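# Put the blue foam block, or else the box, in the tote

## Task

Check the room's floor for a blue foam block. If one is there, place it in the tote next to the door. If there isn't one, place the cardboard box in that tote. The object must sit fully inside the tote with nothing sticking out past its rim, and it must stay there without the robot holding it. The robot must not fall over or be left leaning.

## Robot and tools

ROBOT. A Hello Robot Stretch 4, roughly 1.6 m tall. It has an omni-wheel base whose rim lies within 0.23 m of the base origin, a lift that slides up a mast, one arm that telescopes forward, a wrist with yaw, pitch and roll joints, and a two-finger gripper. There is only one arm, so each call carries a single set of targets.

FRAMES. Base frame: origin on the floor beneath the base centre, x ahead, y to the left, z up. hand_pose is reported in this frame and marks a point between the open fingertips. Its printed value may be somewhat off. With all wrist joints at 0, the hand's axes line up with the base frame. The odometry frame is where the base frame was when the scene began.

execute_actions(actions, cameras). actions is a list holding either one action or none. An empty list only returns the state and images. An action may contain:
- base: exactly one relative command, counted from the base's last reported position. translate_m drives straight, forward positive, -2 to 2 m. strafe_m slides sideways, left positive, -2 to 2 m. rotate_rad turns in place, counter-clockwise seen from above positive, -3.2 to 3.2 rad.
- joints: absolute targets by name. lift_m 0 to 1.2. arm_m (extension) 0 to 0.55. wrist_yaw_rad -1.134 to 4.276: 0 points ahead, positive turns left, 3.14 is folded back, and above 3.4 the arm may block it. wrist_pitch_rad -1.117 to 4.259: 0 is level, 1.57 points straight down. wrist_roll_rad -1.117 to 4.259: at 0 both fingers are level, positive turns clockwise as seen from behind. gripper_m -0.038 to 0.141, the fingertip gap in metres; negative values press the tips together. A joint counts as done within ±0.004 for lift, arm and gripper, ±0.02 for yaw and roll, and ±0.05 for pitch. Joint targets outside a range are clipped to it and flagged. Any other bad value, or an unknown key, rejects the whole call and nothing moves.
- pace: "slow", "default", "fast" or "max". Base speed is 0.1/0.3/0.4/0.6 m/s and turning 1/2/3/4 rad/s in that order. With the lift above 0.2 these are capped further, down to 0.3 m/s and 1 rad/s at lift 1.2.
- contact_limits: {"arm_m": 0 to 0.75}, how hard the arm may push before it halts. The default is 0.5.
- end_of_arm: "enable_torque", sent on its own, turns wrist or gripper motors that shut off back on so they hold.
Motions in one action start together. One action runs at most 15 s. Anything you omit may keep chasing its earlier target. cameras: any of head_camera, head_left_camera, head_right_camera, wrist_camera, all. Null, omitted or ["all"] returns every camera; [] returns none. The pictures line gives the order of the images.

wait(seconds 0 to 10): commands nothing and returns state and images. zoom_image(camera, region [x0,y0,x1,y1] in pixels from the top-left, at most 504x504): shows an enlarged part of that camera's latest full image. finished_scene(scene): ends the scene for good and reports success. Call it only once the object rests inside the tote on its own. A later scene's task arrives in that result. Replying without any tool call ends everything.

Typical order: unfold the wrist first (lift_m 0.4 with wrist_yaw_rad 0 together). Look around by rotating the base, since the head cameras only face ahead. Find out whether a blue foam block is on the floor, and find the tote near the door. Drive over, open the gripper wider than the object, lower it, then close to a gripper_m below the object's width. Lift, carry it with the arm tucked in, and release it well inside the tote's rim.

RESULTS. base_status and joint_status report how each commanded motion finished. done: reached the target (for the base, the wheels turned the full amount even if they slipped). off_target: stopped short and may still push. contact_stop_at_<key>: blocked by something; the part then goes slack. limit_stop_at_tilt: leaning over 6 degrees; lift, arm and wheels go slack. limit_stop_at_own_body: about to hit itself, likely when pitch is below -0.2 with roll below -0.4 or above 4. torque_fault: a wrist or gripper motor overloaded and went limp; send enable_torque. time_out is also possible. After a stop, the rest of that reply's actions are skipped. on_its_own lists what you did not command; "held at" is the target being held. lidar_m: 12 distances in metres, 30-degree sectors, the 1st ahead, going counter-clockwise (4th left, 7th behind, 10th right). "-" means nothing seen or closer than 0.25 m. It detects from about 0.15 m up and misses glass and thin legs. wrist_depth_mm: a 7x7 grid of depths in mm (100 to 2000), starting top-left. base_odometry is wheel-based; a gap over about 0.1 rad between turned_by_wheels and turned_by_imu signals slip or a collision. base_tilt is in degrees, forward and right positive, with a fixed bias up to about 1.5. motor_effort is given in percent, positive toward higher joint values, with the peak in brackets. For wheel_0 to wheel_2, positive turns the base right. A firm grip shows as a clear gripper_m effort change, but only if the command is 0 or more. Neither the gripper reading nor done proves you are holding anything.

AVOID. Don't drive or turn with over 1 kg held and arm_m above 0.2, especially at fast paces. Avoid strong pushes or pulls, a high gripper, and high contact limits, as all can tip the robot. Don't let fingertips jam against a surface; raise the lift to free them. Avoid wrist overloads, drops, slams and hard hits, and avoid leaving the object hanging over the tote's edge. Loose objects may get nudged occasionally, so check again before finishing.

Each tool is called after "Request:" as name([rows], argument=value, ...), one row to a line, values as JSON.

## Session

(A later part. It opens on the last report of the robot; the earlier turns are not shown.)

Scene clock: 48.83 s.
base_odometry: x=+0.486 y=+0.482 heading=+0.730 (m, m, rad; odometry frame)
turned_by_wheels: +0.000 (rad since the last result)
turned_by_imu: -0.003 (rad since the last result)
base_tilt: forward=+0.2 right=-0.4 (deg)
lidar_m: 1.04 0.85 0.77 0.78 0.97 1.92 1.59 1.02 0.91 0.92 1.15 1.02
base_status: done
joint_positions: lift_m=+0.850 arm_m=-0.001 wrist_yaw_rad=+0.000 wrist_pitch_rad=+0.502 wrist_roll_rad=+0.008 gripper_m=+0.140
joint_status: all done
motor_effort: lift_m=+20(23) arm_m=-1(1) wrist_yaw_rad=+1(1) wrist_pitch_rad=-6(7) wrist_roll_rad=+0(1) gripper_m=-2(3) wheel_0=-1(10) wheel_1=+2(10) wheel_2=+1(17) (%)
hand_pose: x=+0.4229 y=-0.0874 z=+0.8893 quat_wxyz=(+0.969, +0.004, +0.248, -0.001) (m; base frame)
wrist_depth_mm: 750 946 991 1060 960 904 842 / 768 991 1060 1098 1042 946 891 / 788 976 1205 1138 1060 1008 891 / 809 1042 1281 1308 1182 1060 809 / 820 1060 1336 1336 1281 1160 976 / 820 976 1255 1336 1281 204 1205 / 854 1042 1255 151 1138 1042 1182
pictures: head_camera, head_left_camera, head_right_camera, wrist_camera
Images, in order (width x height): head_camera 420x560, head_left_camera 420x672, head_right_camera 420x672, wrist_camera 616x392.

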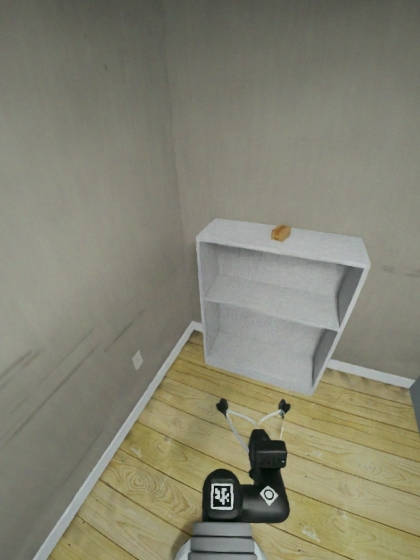

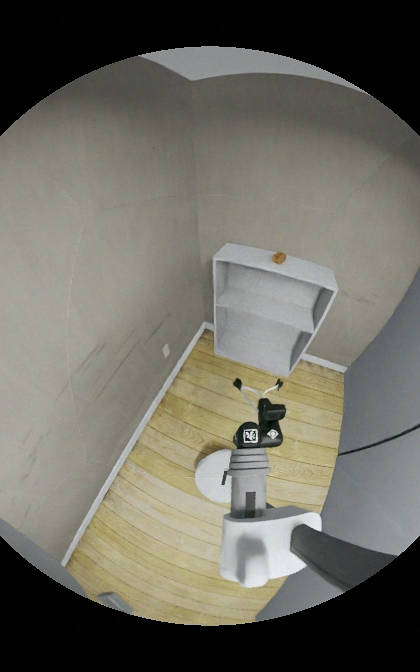

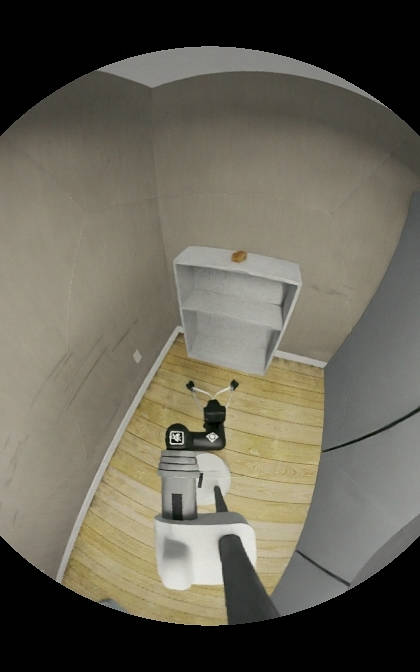

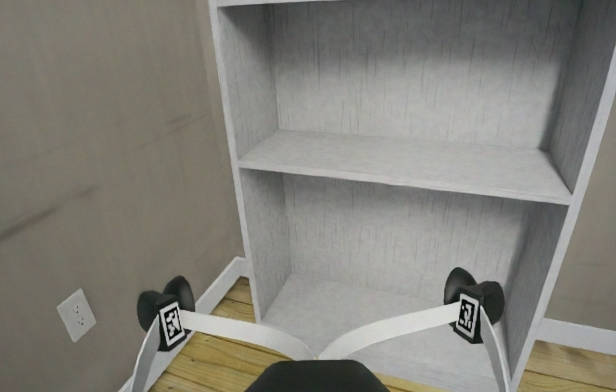

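Request:
execute_actions([
  {"base":{"rotate_rad":-0.38},"joints":{"lift_m":1.0,"wrist_pitch_rad":0.3},"pace":"fast"},
], cameras=["head_camera","wrist_camera"])

Request:
zoom_image(camera="head_camera", region=[60,180,260,380])

Scene clock: 50.40 s.
base_odometry: x=+0.486 y=+0.482 heading=+0.350 (m, m, rad; odometry frame)
turned_by_wheels: -0.380 (rad since the last result)
turned_by_imu: -0.374 (rad since the last result)
base_tilt: forward=+0.1 right=-0.5 (deg)
lidar_m: 1.03 1.06 0.82 0.76 0.80 1.10 2.38 1.36 0.96 0.91 0.96 1.31
base_status: done
joint_positions: lift_m=+1.000 arm_m=-0.001 wrist_yaw_rad=+0.000 wrist_pitch_rad=+0.303 wrist_roll_rad=+0.008 gripper_m=+0.140
joint_status: all done
motor_effort: lift_m=+20(21) arm_m=-1(1) wrist_yaw_rad=+1(0) wrist_pitch_rad=-8(11) wrist_roll_rad=+1(1) gripper_m=+1(2) wheel_0=+0(8) wheel_1=+3(8) wheel_2=+0(9) (%)
hand_pose: x=+0.4454 y=-0.0874 z=+1.0921 quat_wxyz=(+0.989, +0.004, +0.151, -0.001) (m; base frame)
wrist_depth_mm: 1025 1025 1025 1025 1042 1042 1060 / 1060 1078 1078 1078 1078 1098 1078 / 1098 1098 991 1078 1118 1098 1118 / 946 1118 1138 1118 1138 1160 1182 / 1025 1182 1160 1160 1138 1229 1229 / 1118 991 946 1025 1008 202 1281 / 1205 1138 1308 151 1397 1336 1308
pictures: head_camera, wrist_camera
Images, in order (width x height): head_camera 420x560, wrist_camera 616x392.

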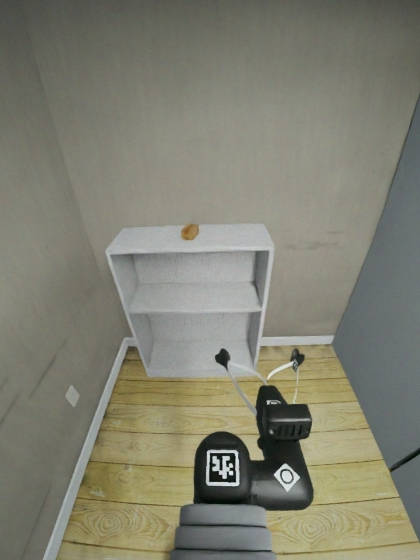

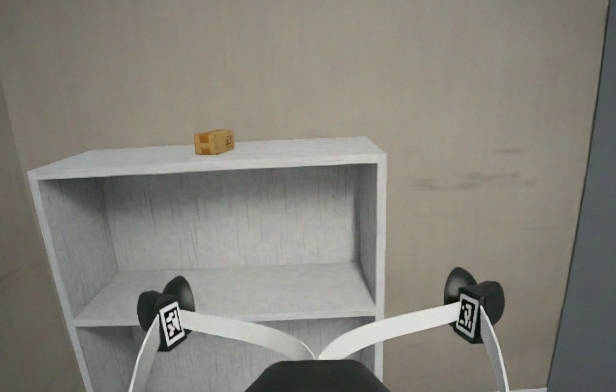

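Region (60, 180, 260, 380) of head_camera's 420x560 image, scaled by 2.520, with more detail than that image has.

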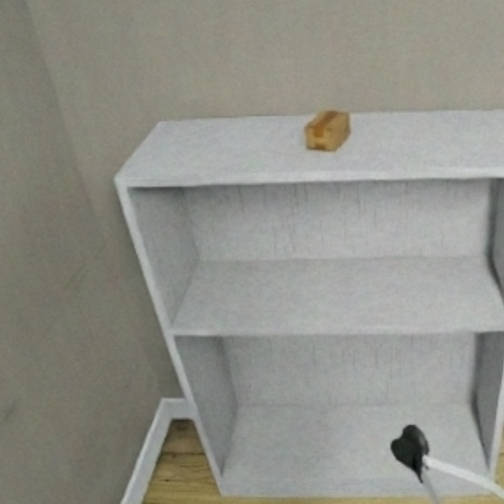

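Request:
execute_actions([
  {"base":{"strafe_m":0.22},"joints":{"lift_m":1.2,"wrist_pitch_rad":0.9},"pace":"fast"},
], cameras=[])

Request:
execute_actions([
  {"base":{"translate_m":0.62},"pace":"fast"},
])

Scene clock: 52.97 s.
base_odometry: x=+0.411 y=+0.688 heading=+0.350 (m, m, rad; odometry frame)
turned_by_wheels: +0.000 (rad since the last result)
turned_by_imu: +0.000 (rad since the last result)
base_tilt: forward=+0.1 right=-0.4 (deg)
lidar_m: 1.02 0.80 0.57 0.53 0.57 0.80 1.77 1.68 1.20 1.13 1.20 1.08
base_status: done
joint_positions: lift_m=+1.198 arm_m=-0.001 wrist_yaw_rad=+0.000 wrist_pitch_rad=+0.901 wrist_roll_rad=+0.008 gripper_m=+0.140
joint_status: all done
joint sent to its limit — the command would take lift_m past its upper limit, so that joint was sent only as far as its limit.
motor_effort: lift_m=+20(22) arm_m=-1(1) wrist_yaw_rad=+0(0) wrist_pitch_rad=-3(1) wrist_roll_rad=+1(1) gripper_m=-1(0) wheel_0=+1(6) wheel_1=+2(11) wheel_2=+0(0) (%)
hand_pose: x=+0.3491 y=-0.0874 z=+1.1503 quat_wxyz=(+0.900, +0.004, +0.435, -0.002) (m; base frame)
wrist_depth_mm: 960 1042 1060 1118 1118 1138 1160 / 960 1182 1182 1182 1160 1308 1308 / 960 1336 1160 1430 1430 1537 1464 / 946 1464 1576 1576 1576 1661 1661 / 946 1366 1576 1499 1576 1537 1537 / 917 1118 1366 1430 1397 202 1366 / 904 1205 1281 151 1308 1281 1229
pictures: none
No camera images: the call's "cameras" was empty. Leave "cameras" out to get every camera's image.

Scene clock: 56.50 s.
base_odometry: x=+0.993 y=+0.901 heading=+0.351 (m, m, rad; odometry frame)
turned_by_wheels: +0.000 (rad since the last result)
turned_by_imu: -0.002 (rad since the last result)
base_tilt: forward=+0.0 right=-0.3 (deg)
lidar_m: 0.42 0.42 0.58 0.54 0.57 0.81 2.31 1.64 1.19 1.12 0.61 0.44
base_status: done
joint_positions: lift_m=+1.198 arm_m=-0.001 wrist_yaw_rad=+0.000 wrist_pitch_rad=+0.901 wrist_roll_rad=+0.008 gripper_m=+0.140
joint_status: not commanded
motor_effort: lift_m=+20(20) arm_m=-1(1) wrist_yaw_rad=+0(0) wrist_pitch_rad=-3(4) wrist_roll_rad=+1(1) gripper_m=-1(1) wheel_0=+1(8) wheel_1=+2(8) wheel_2=+0(8) (%)
hand_pose: x=+0.3491 y=-0.0874 z=+1.1504 quat_wxyz=(+0.900, +0.004, +0.435, -0.002) (m; base frame)
wrist_depth_mm: 488 484 488 500 500 500 512 / 535 530 525 521 512 504 488 / 466 462 452 394 442 433 430 / 413 407 399 392 387 387 382 / 370 366 368 366 368 668 530 / 544 661 715 723 715 202 597 / 788 668 676 151 683 668 1255
pictures: head_camera, head_left_camera, head_right_camera, wrist_camera
Images, in order (width x height): head_camera 420x560, head_left_camera 420x672, head_right_camera 420x672, wrist_camera 616x392.

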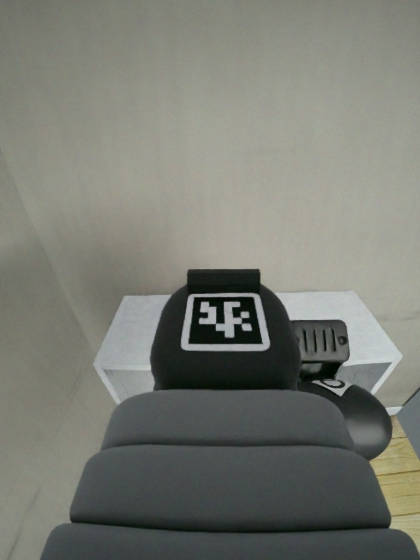

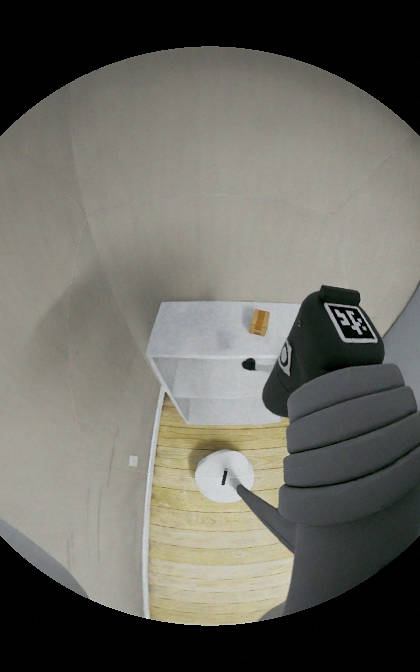

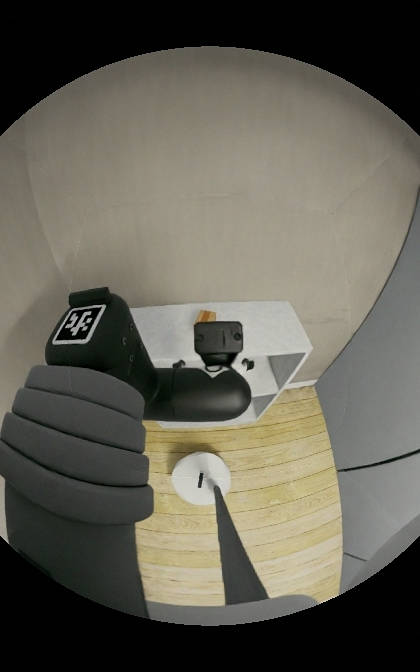

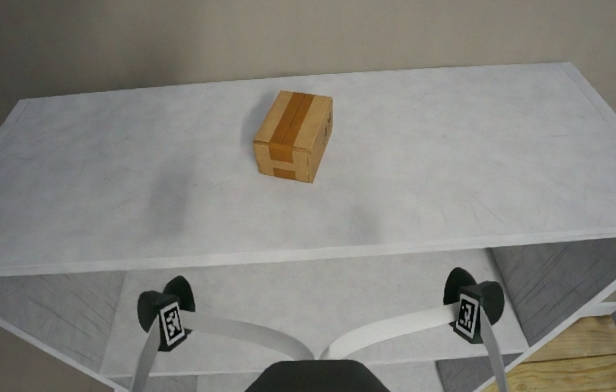

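Request:
execute_actions([
  {"base":{"strafe_m":0.03},"joints":{"wrist_pitch_rad":1.57,"wrist_roll_rad":0.25,"arm_m":0.2}},
], cameras=["wrist_camera","head_left_camera"])

Request:
execute_actions([
  {"joints":{"arm_m":0.36}},
], cameras=["wrist_camera","head_left_camera"])

Scene clock: 58.70 s.
base_odometry: x=+0.983 y=+0.929 heading=+0.351 (m, m, rad; odometry frame)
turned_by_wheels: +0.000 (rad since the last result)
turned_by_imu: -0.001 (rad since the last result)
base_tilt: forward=+0.0 right=-0.2 (deg)
lidar_m: 0.40 0.43 0.54 0.52 0.55 0.76 2.15 1.69 1.22 1.15 0.63 0.43
base_status: done
joint_positions: lift_m=+1.198 arm_m=+0.199 wrist_yaw_rad=+0.000 wrist_pitch_rad=+1.570 wrist_roll_rad=+0.250 gripper_m=+0.140
joint_status: all done
motor_effort: lift_m=+19(19) arm_m=+6(4) wrist_yaw_rad=+0(0) wrist_pitch_rad=+0(7) wrist_roll_rad=+3(6) gripper_m=+0(2) wheel_0=-1(8) wheel_1=+0(13) wheel_2=+0(1) (%)
hand_pose: x=+0.3702 y=-0.0874 z=+1.0881 quat_wxyz=(+0.702, +0.088, +0.701, -0.088) (m; base frame)
wrist_depth_mm: 263 260 209 258 255 253 254 / 262 260 258 256 254 253 252 / 263 260 257 256 255 634 1281 / 262 258 258 647 1308 1336 1308 / 260 654 1336 1308 1281 1336 1308 / 842 1008 1308 1098 1336 203 1281 / 798 991 1308 151 1336 1308 1308
pictures: head_left_camera, wrist_camera
Images, in order (width x height): head_left_camera 420x672, wrist_camera 616x392.

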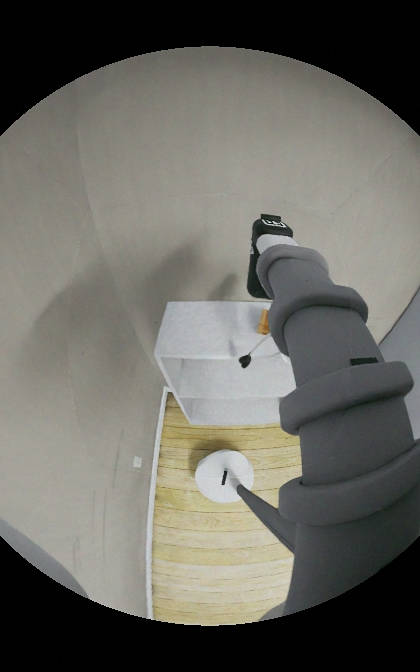

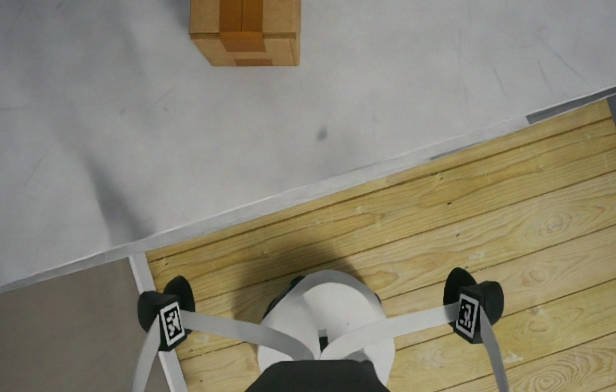

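Scene clock: 60.23 s.
base_odometry: x=+0.983 y=+0.929 heading=+0.351 (m, m, rad; odometry frame)
turned_by_wheels: +0.000 (rad since the last result)
turned_by_imu: +0.000 (rad since the last result)
base_tilt: forward=+0.1 right=-0.5 (deg)
lidar_m: 0.41 0.43 0.54 0.51 0.54 0.76 2.15 1.64 1.22 1.16 0.63 0.42
base_status: not commanded
joint_positions: lift_m=+1.198 arm_m=+0.359 wrist_yaw_rad=+0.000 wrist_pitch_rad=+1.570 wrist_roll_rad=+0.250 gripper_m=+0.140
joint_status: all done
motor_effort: lift_m=+19(19) arm_m=+6(6) wrist_yaw_rad=+1(2) wrist_pitch_rad=-1(1) wrist_roll_rad=+3(2) gripper_m=-2(2) wheel_0=+0(1) wheel_1=+0(0) wheel_2=+0(0) (%)
hand_pose: x=+0.5302 y=-0.0874 z=+1.0881 quat_wxyz=(+0.702, +0.088, +0.701, -0.088) (m; base frame)
wrist_depth_mm: 233 260 259 257 254 253 251 / 265 258 258 256 256 253 251 / 260 257 257 255 254 252 250 / 260 258 256 204 252 251 250 / 259 257 256 204 253 251 249 / 260 258 253 204 251 203 248 / 258 257 254 151 250 251 1308
pictures: head_left_camera, wrist_camera
Images, in order (width x height): head_left_camera 420x672, wrist_camera 616x392.

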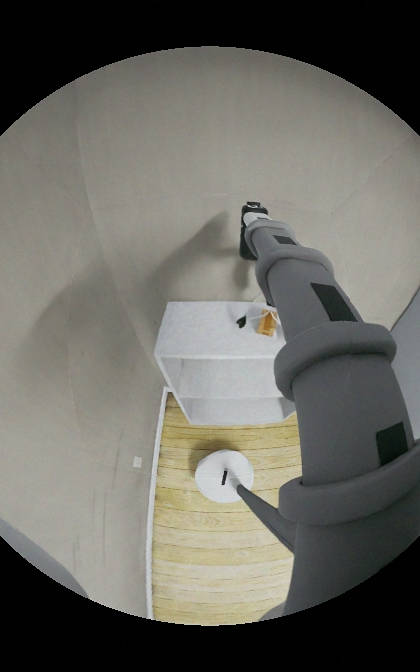

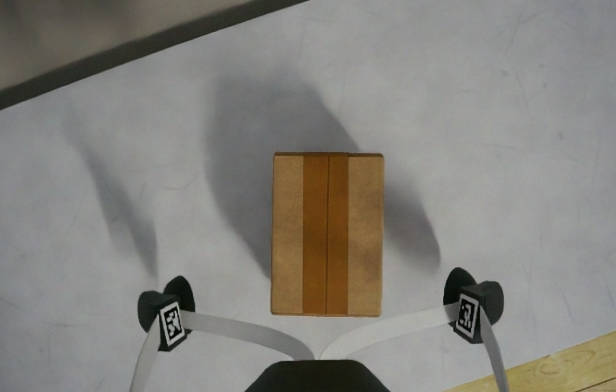

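Request:
execute_actions([
  {"base":{"strafe_m":-0.01},"joints":{"arm_m":0.393,"lift_m":1.18,"gripper_m":0.1}},
], cameras=["wrist_camera"])

Request:
execute_actions([
  {"joints":{"gripper_m":0.03}},
], cameras=["wrist_camera","head_left_camera"])

Scene clock: 61.93 s.
base_odometry: x=+0.986 y=+0.920 heading=+0.351 (m, m, rad; odometry frame)
turned_by_wheels: +0.000 (rad since the last result)
turned_by_imu: +0.000 (rad since the last result)
base_tilt: forward=+0.1 right=-0.4 (deg)
lidar_m: 0.41 0.43 0.56 0.53 0.55 0.78 2.18 1.67 1.21 1.14 0.61 0.44
base_status: done
joint_positions: lift_m=+1.181 arm_m=+0.391 wrist_yaw_rad=-0.001 wrist_pitch_rad=+1.586 wrist_roll_rad=+0.246 gripper_m=+0.100
joint_status: all done
on_its_own: wrist_pitch_rad is at rest, and its effort (-48) is outside its rest range (-23 to +23)
motor_effort: lift_m=+7(18) arm_m=+9(11) wrist_yaw_rad=+4(6) wrist_pitch_rad=-48(52) wrist_roll_rad=+11(14) gripper_m=-16(16) wheel_0=+3(11) wheel_1=+0(10) wheel_2=+0(0) (%)
hand_pose: x=+0.5577 y=-0.0874 z=+1.0706 quat_wxyz=(+0.696, +0.087, +0.707, -0.088) (m; base frame)
wrist_depth_mm: 189 215 242 246 240 240 237 / 241 248 244 241 240 239 238 / 246 245 243 241 241 238 238 / 246 244 243 241 239 239 237 / 247 245 244 192 240 238 237 / 246 244 241 190 190 237 236 / 245 243 243 191 238 237 236
pictures: wrist_camera
Images, in order (width x height): wrist_camera 616x392.

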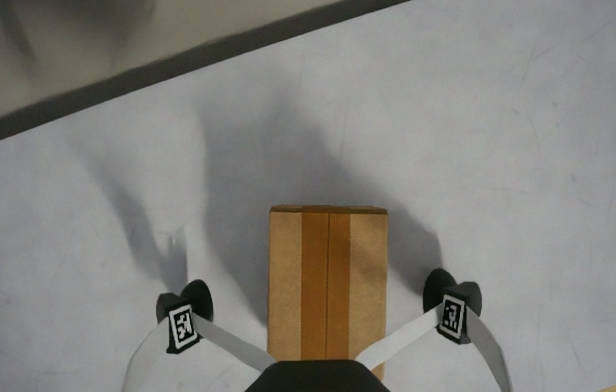

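Scene clock: 63.47 s.
base_odometry: x=+0.986 y=+0.920 heading=+0.351 (m, m, rad; odometry frame)
turned_by_wheels: +0.000 (rad since the last result)
turned_by_imu: -0.001 (rad since the last result)
base_tilt: forward=+0.1 right=-0.6 (deg)
lidar_m: 0.40 0.43 0.56 0.53 0.52 0.76 2.18 1.66 1.20 1.14 0.61 0.44
base_status: not commanded
joint_positions: lift_m=+1.181 arm_m=+0.392 wrist_yaw_rad=+0.000 wrist_pitch_rad=+1.570 wrist_roll_rad=+0.250 gripper_m=+0.030
joint_status: all done
motor_effort: lift_m=+10(10) arm_m=+6(9) wrist_yaw_rad=+1(6) wrist_pitch_rad=-1(47) wrist_roll_rad=+3(12) gripper_m=-14(18) wheel_0=+2(2) wheel_1=+0(0) wheel_2=-1(0) (%)
hand_pose: x=+0.5630 y=-0.0874 z=+1.0703 quat_wxyz=(+0.702, +0.088, +0.701, -0.088) (m; base frame)
wrist_depth_mm: 181 204 229 249 241 239 237 / 228 251 244 241 239 236 236 / 244 245 242 240 238 237 236 / 246 243 241 240 238 237 236 / 245 243 240 188 237 236 235 / 243 242 194 187 187 234 234 / 243 241 239 186 236 234 233
pictures: head_left_camera, wrist_camera
Images, in order (width x height): head_left_camera 420x672, wrist_camera 616x392.

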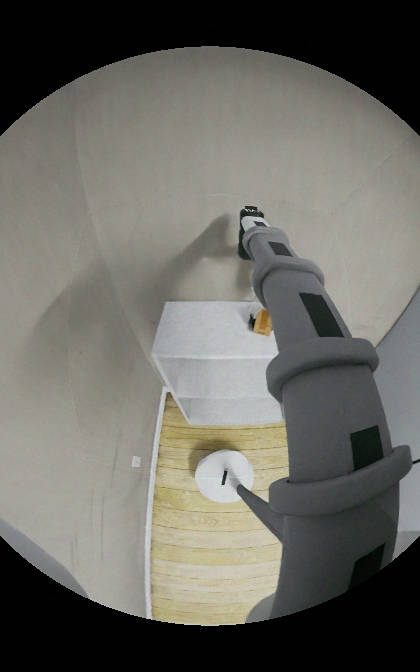

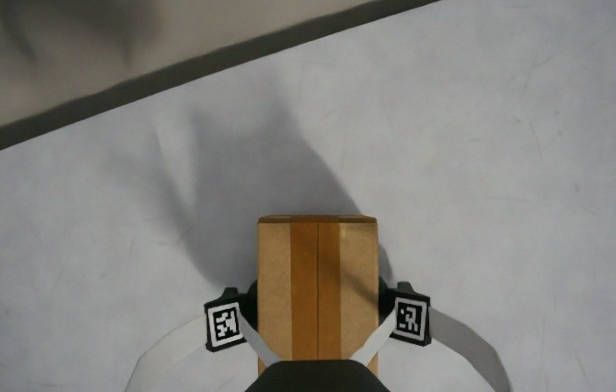

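Tips were touching the top, but it's gripped. Squeeze a bit more and lift.

Request:
execute_actions([
  {"joints":{"gripper_m":0.015,"lift_m":1.198}},
], cameras=["wrist_camera"])

Request:
execute_actions([
  {"joints":{"arm_m":0.1},"base":{"translate_m":-0.3}},
], cameras=["wrist_camera"])

Scene clock: 64.53 s.
base_odometry: x=+0.986 y=+0.920 heading=+0.351 (m, m, rad; odometry frame)
turned_by_wheels: +0.000 (rad since the last result)
turned_by_imu: +0.000 (rad since the last result)
base_tilt: forward=-0.1 right=-0.6 (deg)
lidar_m: 0.40 0.42 0.55 0.53 0.54 0.78 2.20 1.66 1.20 1.15 0.62 0.44
base_status: not commanded
joint_positions: lift_m=+1.198 arm_m=+0.392 wrist_yaw_rad=+0.000 wrist_pitch_rad=+1.570 wrist_roll_rad=+0.250 gripper_m=+0.015
joint_status: all done
motor_effort: lift_m=+21(20) arm_m=+5(6) wrist_yaw_rad=+0(2) wrist_pitch_rad=+0(2) wrist_roll_rad=+4(1) gripper_m=-22(22) wheel_0=+2(2) wheel_1=+0(0) wheel_2=-1(1) (%)
hand_pose: x=+0.5632 y=-0.0874 z=+1.0875 quat_wxyz=(+0.702, +0.088, +0.701, -0.088) (m; base frame)
wrist_depth_mm: 182 205 232 256 254 253 251 / 230 263 257 256 253 251 250 / 259 258 256 255 253 251 251 / 260 257 255 254 253 251 249 / 258 256 255 183 251 250 248 / 259 256 192 183 183 248 247 / 258 256 253 182 250 248 248
pictures: wrist_camera
Images, in order (width x height): wrist_camera 616x392.

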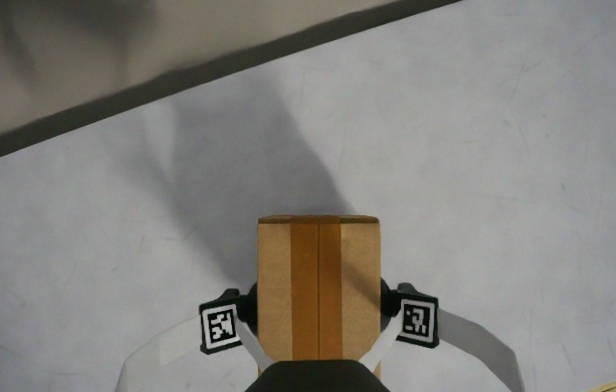

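Scene clock: 67.00 s.
base_odometry: x=+0.704 y=+0.817 heading=+0.350 (m, m, rad; odometry frame)
turned_by_wheels: +0.000 (rad since the last result)
turned_by_imu: -0.001 (rad since the last result)
base_tilt: forward=+0.2 right=-0.5 (deg)
lidar_m: 0.71 0.73 0.56 0.53 0.55 0.79 2.16 1.68 1.20 1.15 1.21 0.76
base_status: done
joint_positions: lift_m=+1.198 arm_m=+0.101 wrist_yaw_rad=+0.000 wrist_pitch_rad=+1.570 wrist_roll_rad=+0.250 gripper_m=+0.015
joint_status: all done
motor_effort: lift_m=+21(21) arm_m=-6(7) wrist_yaw_rad=+2(0) wrist_pitch_rad=+0(0) wrist_roll_rad=+2(3) gripper_m=-23(24) wheel_0=-2(7) wheel_1=-4(8) wheel_2=+3(9) (%)
hand_pose: x=+0.2720 y=-0.0874 z=+1.0875 quat_wxyz=(+0.702, +0.088, +0.701, -0.088) (m; base frame)
wrist_depth_mm: 661 1008 1255 1229 1255 1281 1336 / 1060 1160 1255 1397 1366 1336 1308 / 1025 1336 1308 1366 1336 1308 1336 / 960 1366 1366 1397 1308 1308 1308 / 904 1255 1366 183 1308 1308 1308 / 854 1160 192 183 182 1308 1255 / 809 976 1308 182 1336 1281 1308
pictures: wrist_camera
Images, in order (width x height): wrist_camera 616x392.

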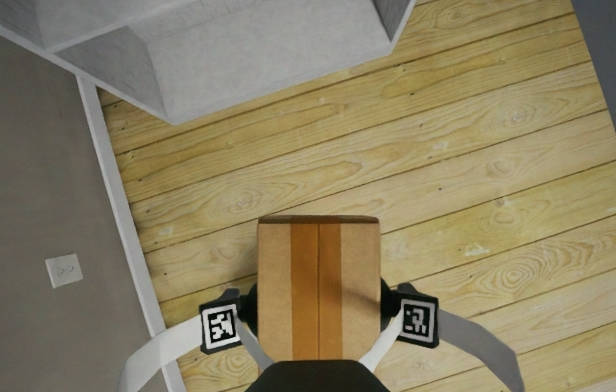

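Request:
execute_actions([
  {"joints":{"lift_m":0.45,"arm_m":0.15},"base":{"rotate_rad":3.2},"pace":"fast"},
], cameras=["head_camera"])

Request:
execute_actions([
  {"base":{"translate_m":1.6},"pace":"fast"},
])

Scene clock: 72.07 s.
base_odometry: x=+0.704 y=+0.817 heading=-2.734 (m, m, rad; odometry frame)
turned_by_wheels: +3.199 (rad since the last result)
turned_by_imu: +3.147 (rad since the last result)
base_tilt: forward=+0.3 right=-0.4 (deg)
lidar_m: 2.11 1.60 1.19 1.15 1.22 0.75 0.73 0.72 0.54 0.52 0.57 0.80
base_status: done
joint_positions: lift_m=+0.450 arm_m=+0.149 wrist_yaw_rad=+0.000 wrist_pitch_rad=+1.570 wrist_roll_rad=+0.250 gripper_m=+0.015
joint_status: all done
motor_effort: lift_m=+15(19) arm_m=+5(4) wrist_yaw_rad=-1(2) wrist_pitch_rad=+0(2) wrist_roll_rad=+3(2) gripper_m=-22(22) wheel_0=-2(3) wheel_1=-4(6) wheel_2=-5(8) (%)
hand_pose: x=+0.3202 y=-0.0874 z=+0.3399 quat_wxyz=(+0.702, +0.088, +0.701, -0.088) (m; base frame)
wrist_depth_mm: 591 585 574 569 574 569 564 / 591 580 580 580 564 559 559 / 574 574 574 569 564 564 564 / 580 585 569 564 564 569 554 / 580 580 574 184 569 564 559 / 580 574 191 183 182 554 554 / 580 574 539 182 421 554 554
pictures: head_camera
Images, in order (width x height): head_camera 420x560.

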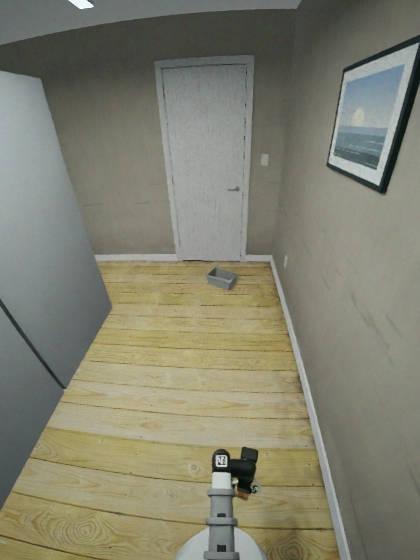

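Scene clock: 77.33 s.
base_odometry: x=-0.764 y=+0.182 heading=-2.733 (m, m, rad; odometry frame)
turned_by_wheels: +0.000 (rad since the last result)
turned_by_imu: -0.004 (rad since the last result)
base_tilt: forward=+0.1 right=-0.5 (deg)
lidar_m: 0.56 1.17 1.69 1.09 1.15 1.64 2.11 0.79 0.59 0.58 0.63 0.62
base_status: done
joint_positions: lift_m=+0.450 arm_m=+0.149 wrist_yaw_rad=+0.000 wrist_pitch_rad=+1.570 wrist_roll_rad=+0.250 gripper_m=+0.015
joint_status: not commanded
motor_effort: lift_m=+15(15) arm_m=+5(5) wrist_yaw_rad=+0(2) wrist_pitch_rad=+0(0) wrist_roll_rad=+3(2) gripper_m=-23(21) wheel_0=-1(6) wheel_1=+2(9) wheel_2=+0(16) (%)
hand_pose: x=+0.3202 y=-0.0874 z=+0.3399 quat_wxyz=(+0.702, +0.088, +0.701, -0.088) (m; base frame)
wrist_depth_mm: 591 580 580 569 574 564 564 / 580 580 569 574 564 569 559 / 580 580 574 564 569 564 559 / 591 580 574 569 569 559 554 / 580 574 569 183 569 564 559 / 580 569 191 183 183 564 559 / 580 574 517 183 415 559 559
pictures: head_camera, head_left_camera, head_right_camera, wrist_camera
Images, in order (width x height): head_camera 420x560, head_left_camera 420x672, head_right_camera 420x672, wrist_camera 616x392.

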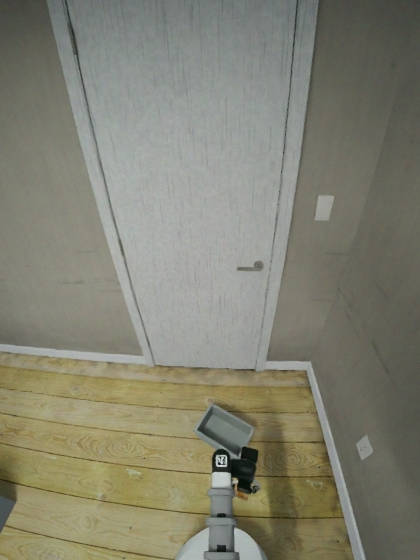

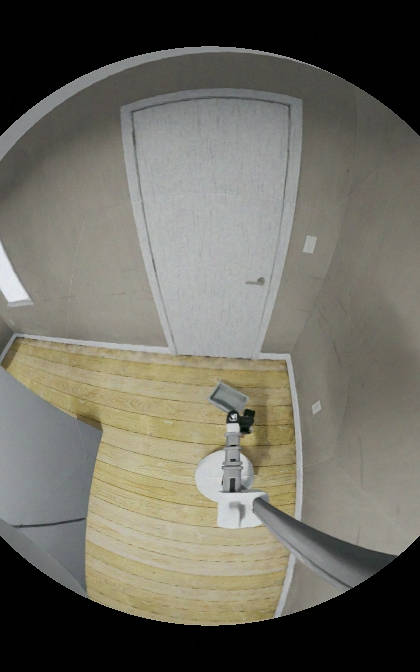

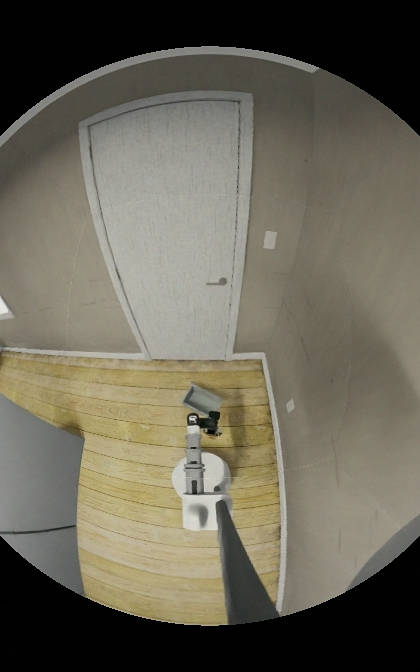

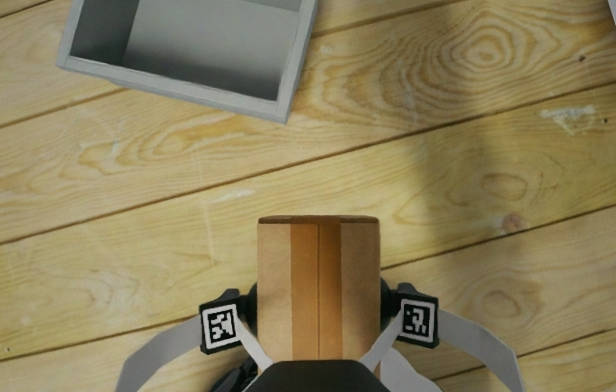

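Request:
execute_actions([
  {"base":{"strafe_m":0.073},"joints":{"arm_m":0.445,"wrist_roll_rad":0.48,"lift_m":0.4}},
], cameras=["wrist_camera","head_camera"])

Scene clock: 79.70 s.
base_odometry: x=-0.735 y=+0.115 heading=-2.733 (m, m, rad; odometry frame)
turned_by_wheels: +0.000 (rad since the last result)
turned_by_imu: +0.000 (rad since the last result)
base_tilt: forward=+0.1 right=-0.4 (deg)
lidar_m: 0.51 1.16 1.69 1.02 1.08 1.55 2.33 0.90 0.66 0.65 0.71 0.50
base_status: done
joint_positions: lift_m=+0.400 arm_m=+0.444 wrist_yaw_rad=+0.000 wrist_pitch_rad=+1.570 wrist_roll_rad=+0.480 gripper_m=+0.015
joint_status: all done
motor_effort: lift_m=+15(16) arm_m=+6(5) wrist_yaw_rad=-1(0) wrist_pitch_rad=-1(0) wrist_roll_rad=+2(5) gripper_m=-23(21) wheel_0=+0(8) wheel_1=+3(10) wheel_2=+0(0) (%)
hand_pose: x=+0.6152 y=-0.0874 z=+0.2899 quat_wxyz=(+0.687, +0.168, +0.687, -0.168) (m; base frame)
wrist_depth_mm: 535 530 525 521 521 525 512 / 530 525 521 521 521 512 512 / 530 525 517 512 488 512 512 / 525 525 512 517 508 512 512 / 525 525 504 184 452 508 508 / 521 521 193 183 182 512 508 / 521 525 525 183 517 504 504
pictures: head_camera, wrist_camera
Images, in order (width x height): head_camera 420x560, wrist_camera 616x392.

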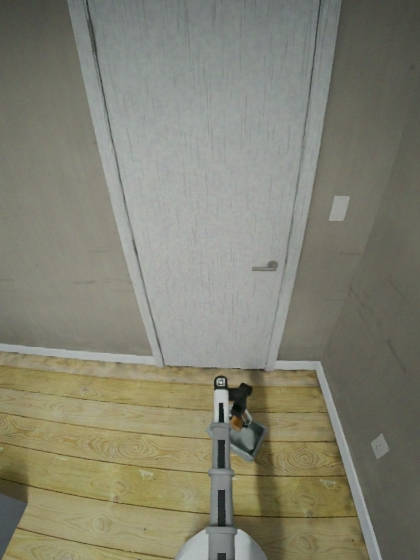

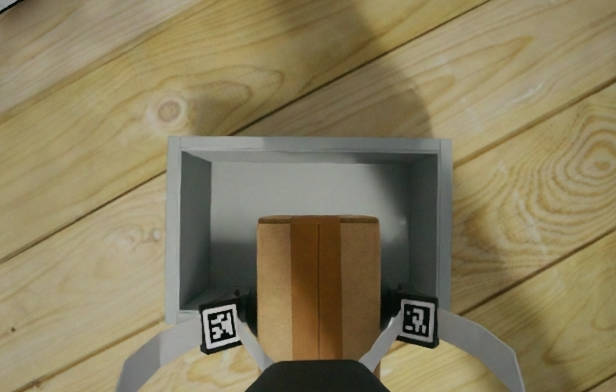

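Request:
execute_actions([
  {"joints":{"arm_m":0.467,"lift_m":0.3}},
], cameras=[])

Request:
execute_actions([
  {"joints":{"lift_m":0.14}},
], cameras=["wrist_camera"])

Scene clock: 81.50 s.
base_odometry: x=-0.735 y=+0.115 heading=-2.733 (m, m, rad; odometry frame)
turned_by_wheels: +0.000 (rad since the last result)
turned_by_imu: -0.001 (rad since the last result)
base_tilt: forward=+0.1 right=-0.4 (deg)
lidar_m: 0.50 1.15 1.67 1.01 1.08 1.56 2.33 0.89 0.67 0.64 0.70 0.52
base_status: not commanded
joint_positions: lift_m=+0.300 arm_m=+0.466 wrist_yaw_rad=+0.000 wrist_pitch_rad=+1.570 wrist_roll_rad=+0.480 gripper_m=+0.015
joint_status: all done
motor_effort: lift_m=+15(15) arm_m=+6(6) wrist_yaw_rad=+0(1) wrist_pitch_rad=-1(1) wrist_roll_rad=+3(3) gripper_m=-24(24) wheel_0=+0(0) wheel_1=+3(3) wheel_2=+0(0) (%)
hand_pose: x=+0.6371 y=-0.0874 z=+0.1899 quat_wxyz=(+0.687, +0.168, +0.687, -0.168) (m; base frame)
wrist_depth_mm: 424 418 421 421 418 415 410 / 424 424 421 424 418 415 413 / 430 421 330 320 317 415 413 / 427 342 415 413 413 330 413 / 427 343 421 184 410 330 410 / 421 345 192 183 183 324 404 / 424 297 297 182 293 293 407
pictures: none
No camera images: the call's "cameras" was empty. Leave "cameras" out to get every camera's image.

Scene clock: 83.23 s.
base_odometry: x=-0.735 y=+0.115 heading=-2.733 (m, m, rad; odometry frame)
turned_by_wheels: +0.000 (rad since the last result)
turned_by_imu: +0.000 (rad since the last result)
base_tilt: forward=+0.1 right=-0.4 (deg)
lidar_m: 0.53 1.16 1.69 1.01 1.09 1.52 2.33 0.89 0.66 0.63 0.71 0.54
base_status: not commanded
joint_positions: lift_m=+0.140 arm_m=+0.466 wrist_yaw_rad=+0.000 wrist_pitch_rad=+1.570 wrist_roll_rad=+0.480 gripper_m=+0.015
joint_status: all done
motor_effort: lift_m=+15(15) arm_m=+6(6) wrist_yaw_rad=+2(1) wrist_pitch_rad=+0(1) wrist_roll_rad=+2(1) gripper_m=-22(23) wheel_0=-1(0) wheel_1=+3(3) wheel_2=+0(0) (%)
hand_pose: x=+0.6371 y=-0.0874 z=+0.0299 quat_wxyz=(+0.687, +0.168, +0.687, -0.168) (m; base frame)
wrist_depth_mm: 263 262 259 259 256 256 254 / 139 138 138 137 136 135 135 / 176 209 209 204 200 194 189 / 186 256 254 253 253 251 219 / 185 254 254 184 251 250 218 / 185 254 192 183 183 249 217 / 184 236 252 182 249 241 214
pictures: wrist_camera
Images, in order (width x height): wrist_camera 616x392.

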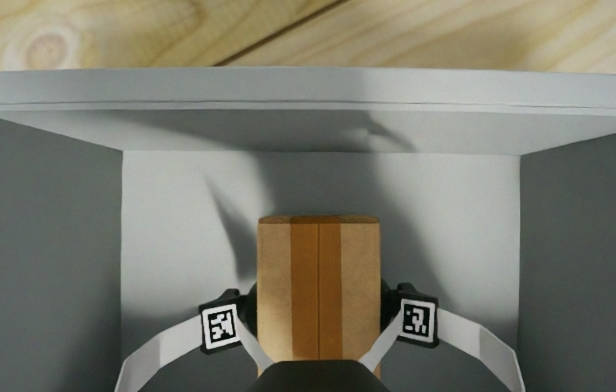

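Request:
execute_actions([
  {"joints":{"lift_m":0.131}},
], cameras=[])

Request:
execute_actions([
  {"joints":{"gripper_m":0.1},"pace":"slow"},
], cameras=["wrist_camera"])

Request:
execute_actions([
  {"joints":{"lift_m":0.35},"pace":"fast"},
], cameras=["wrist_camera"])

Scene clock: 84.07 s.
base_odometry: x=-0.735 y=+0.115 heading=-2.733 (m, m, rad; odometry frame)
turned_by_wheels: +0.000 (rad since the last result)
turned_by_imu: +0.000 (rad since the last result)
base_tilt: forward=+0.2 right=-0.5 (deg)
lidar_m: 0.50 1.18 1.68 1.02 1.08 1.54 2.34 0.89 0.68 0.63 0.71 0.54
base_status: not commanded
joint_positions: lift_m=+0.131 arm_m=+0.466 wrist_yaw_rad=+0.000 wrist_pitch_rad=+1.570 wrist_roll_rad=+0.480 gripper_m=+0.015
joint_status: all done
motor_effort: lift_m=+15(15) arm_m=+6(6) wrist_yaw_rad=-1(2) wrist_pitch_rad=-1(2) wrist_roll_rad=+2(3) gripper_m=-23(21) wheel_0=+0(0) wheel_1=+3(3) wheel_2=+0(0) (%)
hand_pose: x=+0.6371 y=-0.0874 z=+0.0210 quat_wxyz=(+0.687, +0.168, +0.687, -0.168) (m; base frame)
wrist_depth_mm: 254 253 250 250 247 246 244 / 130 129 129 128 127 126 125 / 177 210 208 204 200 194 189 / 185 246 248 244 243 241 219 / 185 247 245 184 242 241 219 / 185 246 192 183 182 239 216 / 184 236 243 181 242 240 214
pictures: none
No camera images: the call's "cameras" was empty. Leave "cameras" out to get every camera's image.

Scene clock: 87.37 s.
base_odometry: x=-0.735 y=+0.115 heading=-2.733 (m, m, rad; odometry frame)
turned_by_wheels: +0.000 (rad since the last result)
turned_by_imu: -0.001 (rad since the last result)
base_tilt: forward=+0.1 right=-0.4 (deg)
lidar_m: 0.51 1.15 1.69 1.02 1.10 1.55 2.33 0.88 0.66 0.65 0.72 0.52
base_status: not commanded
joint_positions: lift_m=+0.131 arm_m=+0.466 wrist_yaw_rad=+0.000 wrist_pitch_rad=+1.571 wrist_roll_rad=+0.480 gripper_m=+0.100
joint_status: all done
motor_effort: lift_m=+15(15) arm_m=+6(6) wrist_yaw_rad=-1(1) wrist_pitch_rad=-3(1) wrist_roll_rad=+2(2) gripper_m=+0(25) wheel_0=+0(1) wheel_1=+3(3) wheel_2=+0(0) (%)
hand_pose: x=+0.6369 y=-0.0874 z=+0.0210 quat_wxyz=(+0.687, +0.168, +0.687, -0.168) (m; base frame)
wrist_depth_mm: 256 254 252 251 250 249 247 / 131 131 130 129 129 128 127 / 174 206 204 200 196 191 186 / 186 249 247 245 244 243 220 / 185 249 247 195 244 242 217 / 185 247 213 195 195 242 216 / 184 247 245 154 242 241 214
pictures: wrist_camera
Images, in order (width x height): wrist_camera 616x392.

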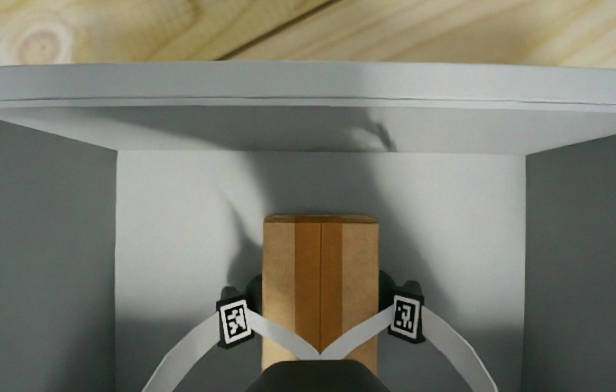

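Scene clock: 88.97 s.
base_odometry: x=-0.735 y=+0.115 heading=-2.733 (m, m, rad; odometry frame)
turned_by_wheels: +0.000 (rad since the last result)
turned_by_imu: +0.000 (rad since the last result)
base_tilt: forward=-0.1 right=-0.4 (deg)
lidar_m: 0.53 1.15 1.67 1.02 1.06 1.56 2.33 0.89 0.65 0.65 0.70 0.51
base_status: not commanded
joint_positions: lift_m=+0.350 arm_m=+0.466 wrist_yaw_rad=+0.000 wrist_pitch_rad=+1.570 wrist_roll_rad=+0.480 gripper_m=+0.100
joint_status: all done
motor_effort: lift_m=+20(22) arm_m=+6(6) wrist_yaw_rad=+0(1) wrist_pitch_rad=-1(2) wrist_roll_rad=+2(2) gripper_m=-2(3) wheel_0=-1(0) wheel_1=+3(3) wheel_2=+0(0) (%)
hand_pose: x=+0.6371 y=-0.0874 z=+0.2395 quat_wxyz=(+0.687, +0.168, +0.687, -0.168) (m; base frame)
wrist_depth_mm: 484 480 477 469 466 466 462 / 477 477 473 466 466 462 466 / 473 473 469 469 466 462 462 / 480 473 462 462 466 462 462 / 473 477 469 413 462 459 455 / 477 466 216 439 402 455 455 / 473 473 362 146 343 459 455
pictures: wrist_camera
Images, in order (width x height): wrist_camera 616x392.

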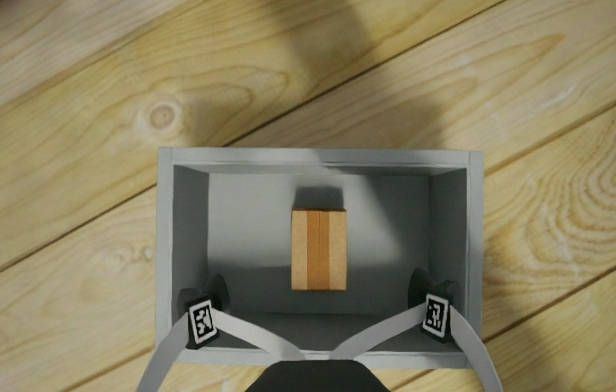

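Request:
finished_scene(scene=1)

The scene is finished: the task was done.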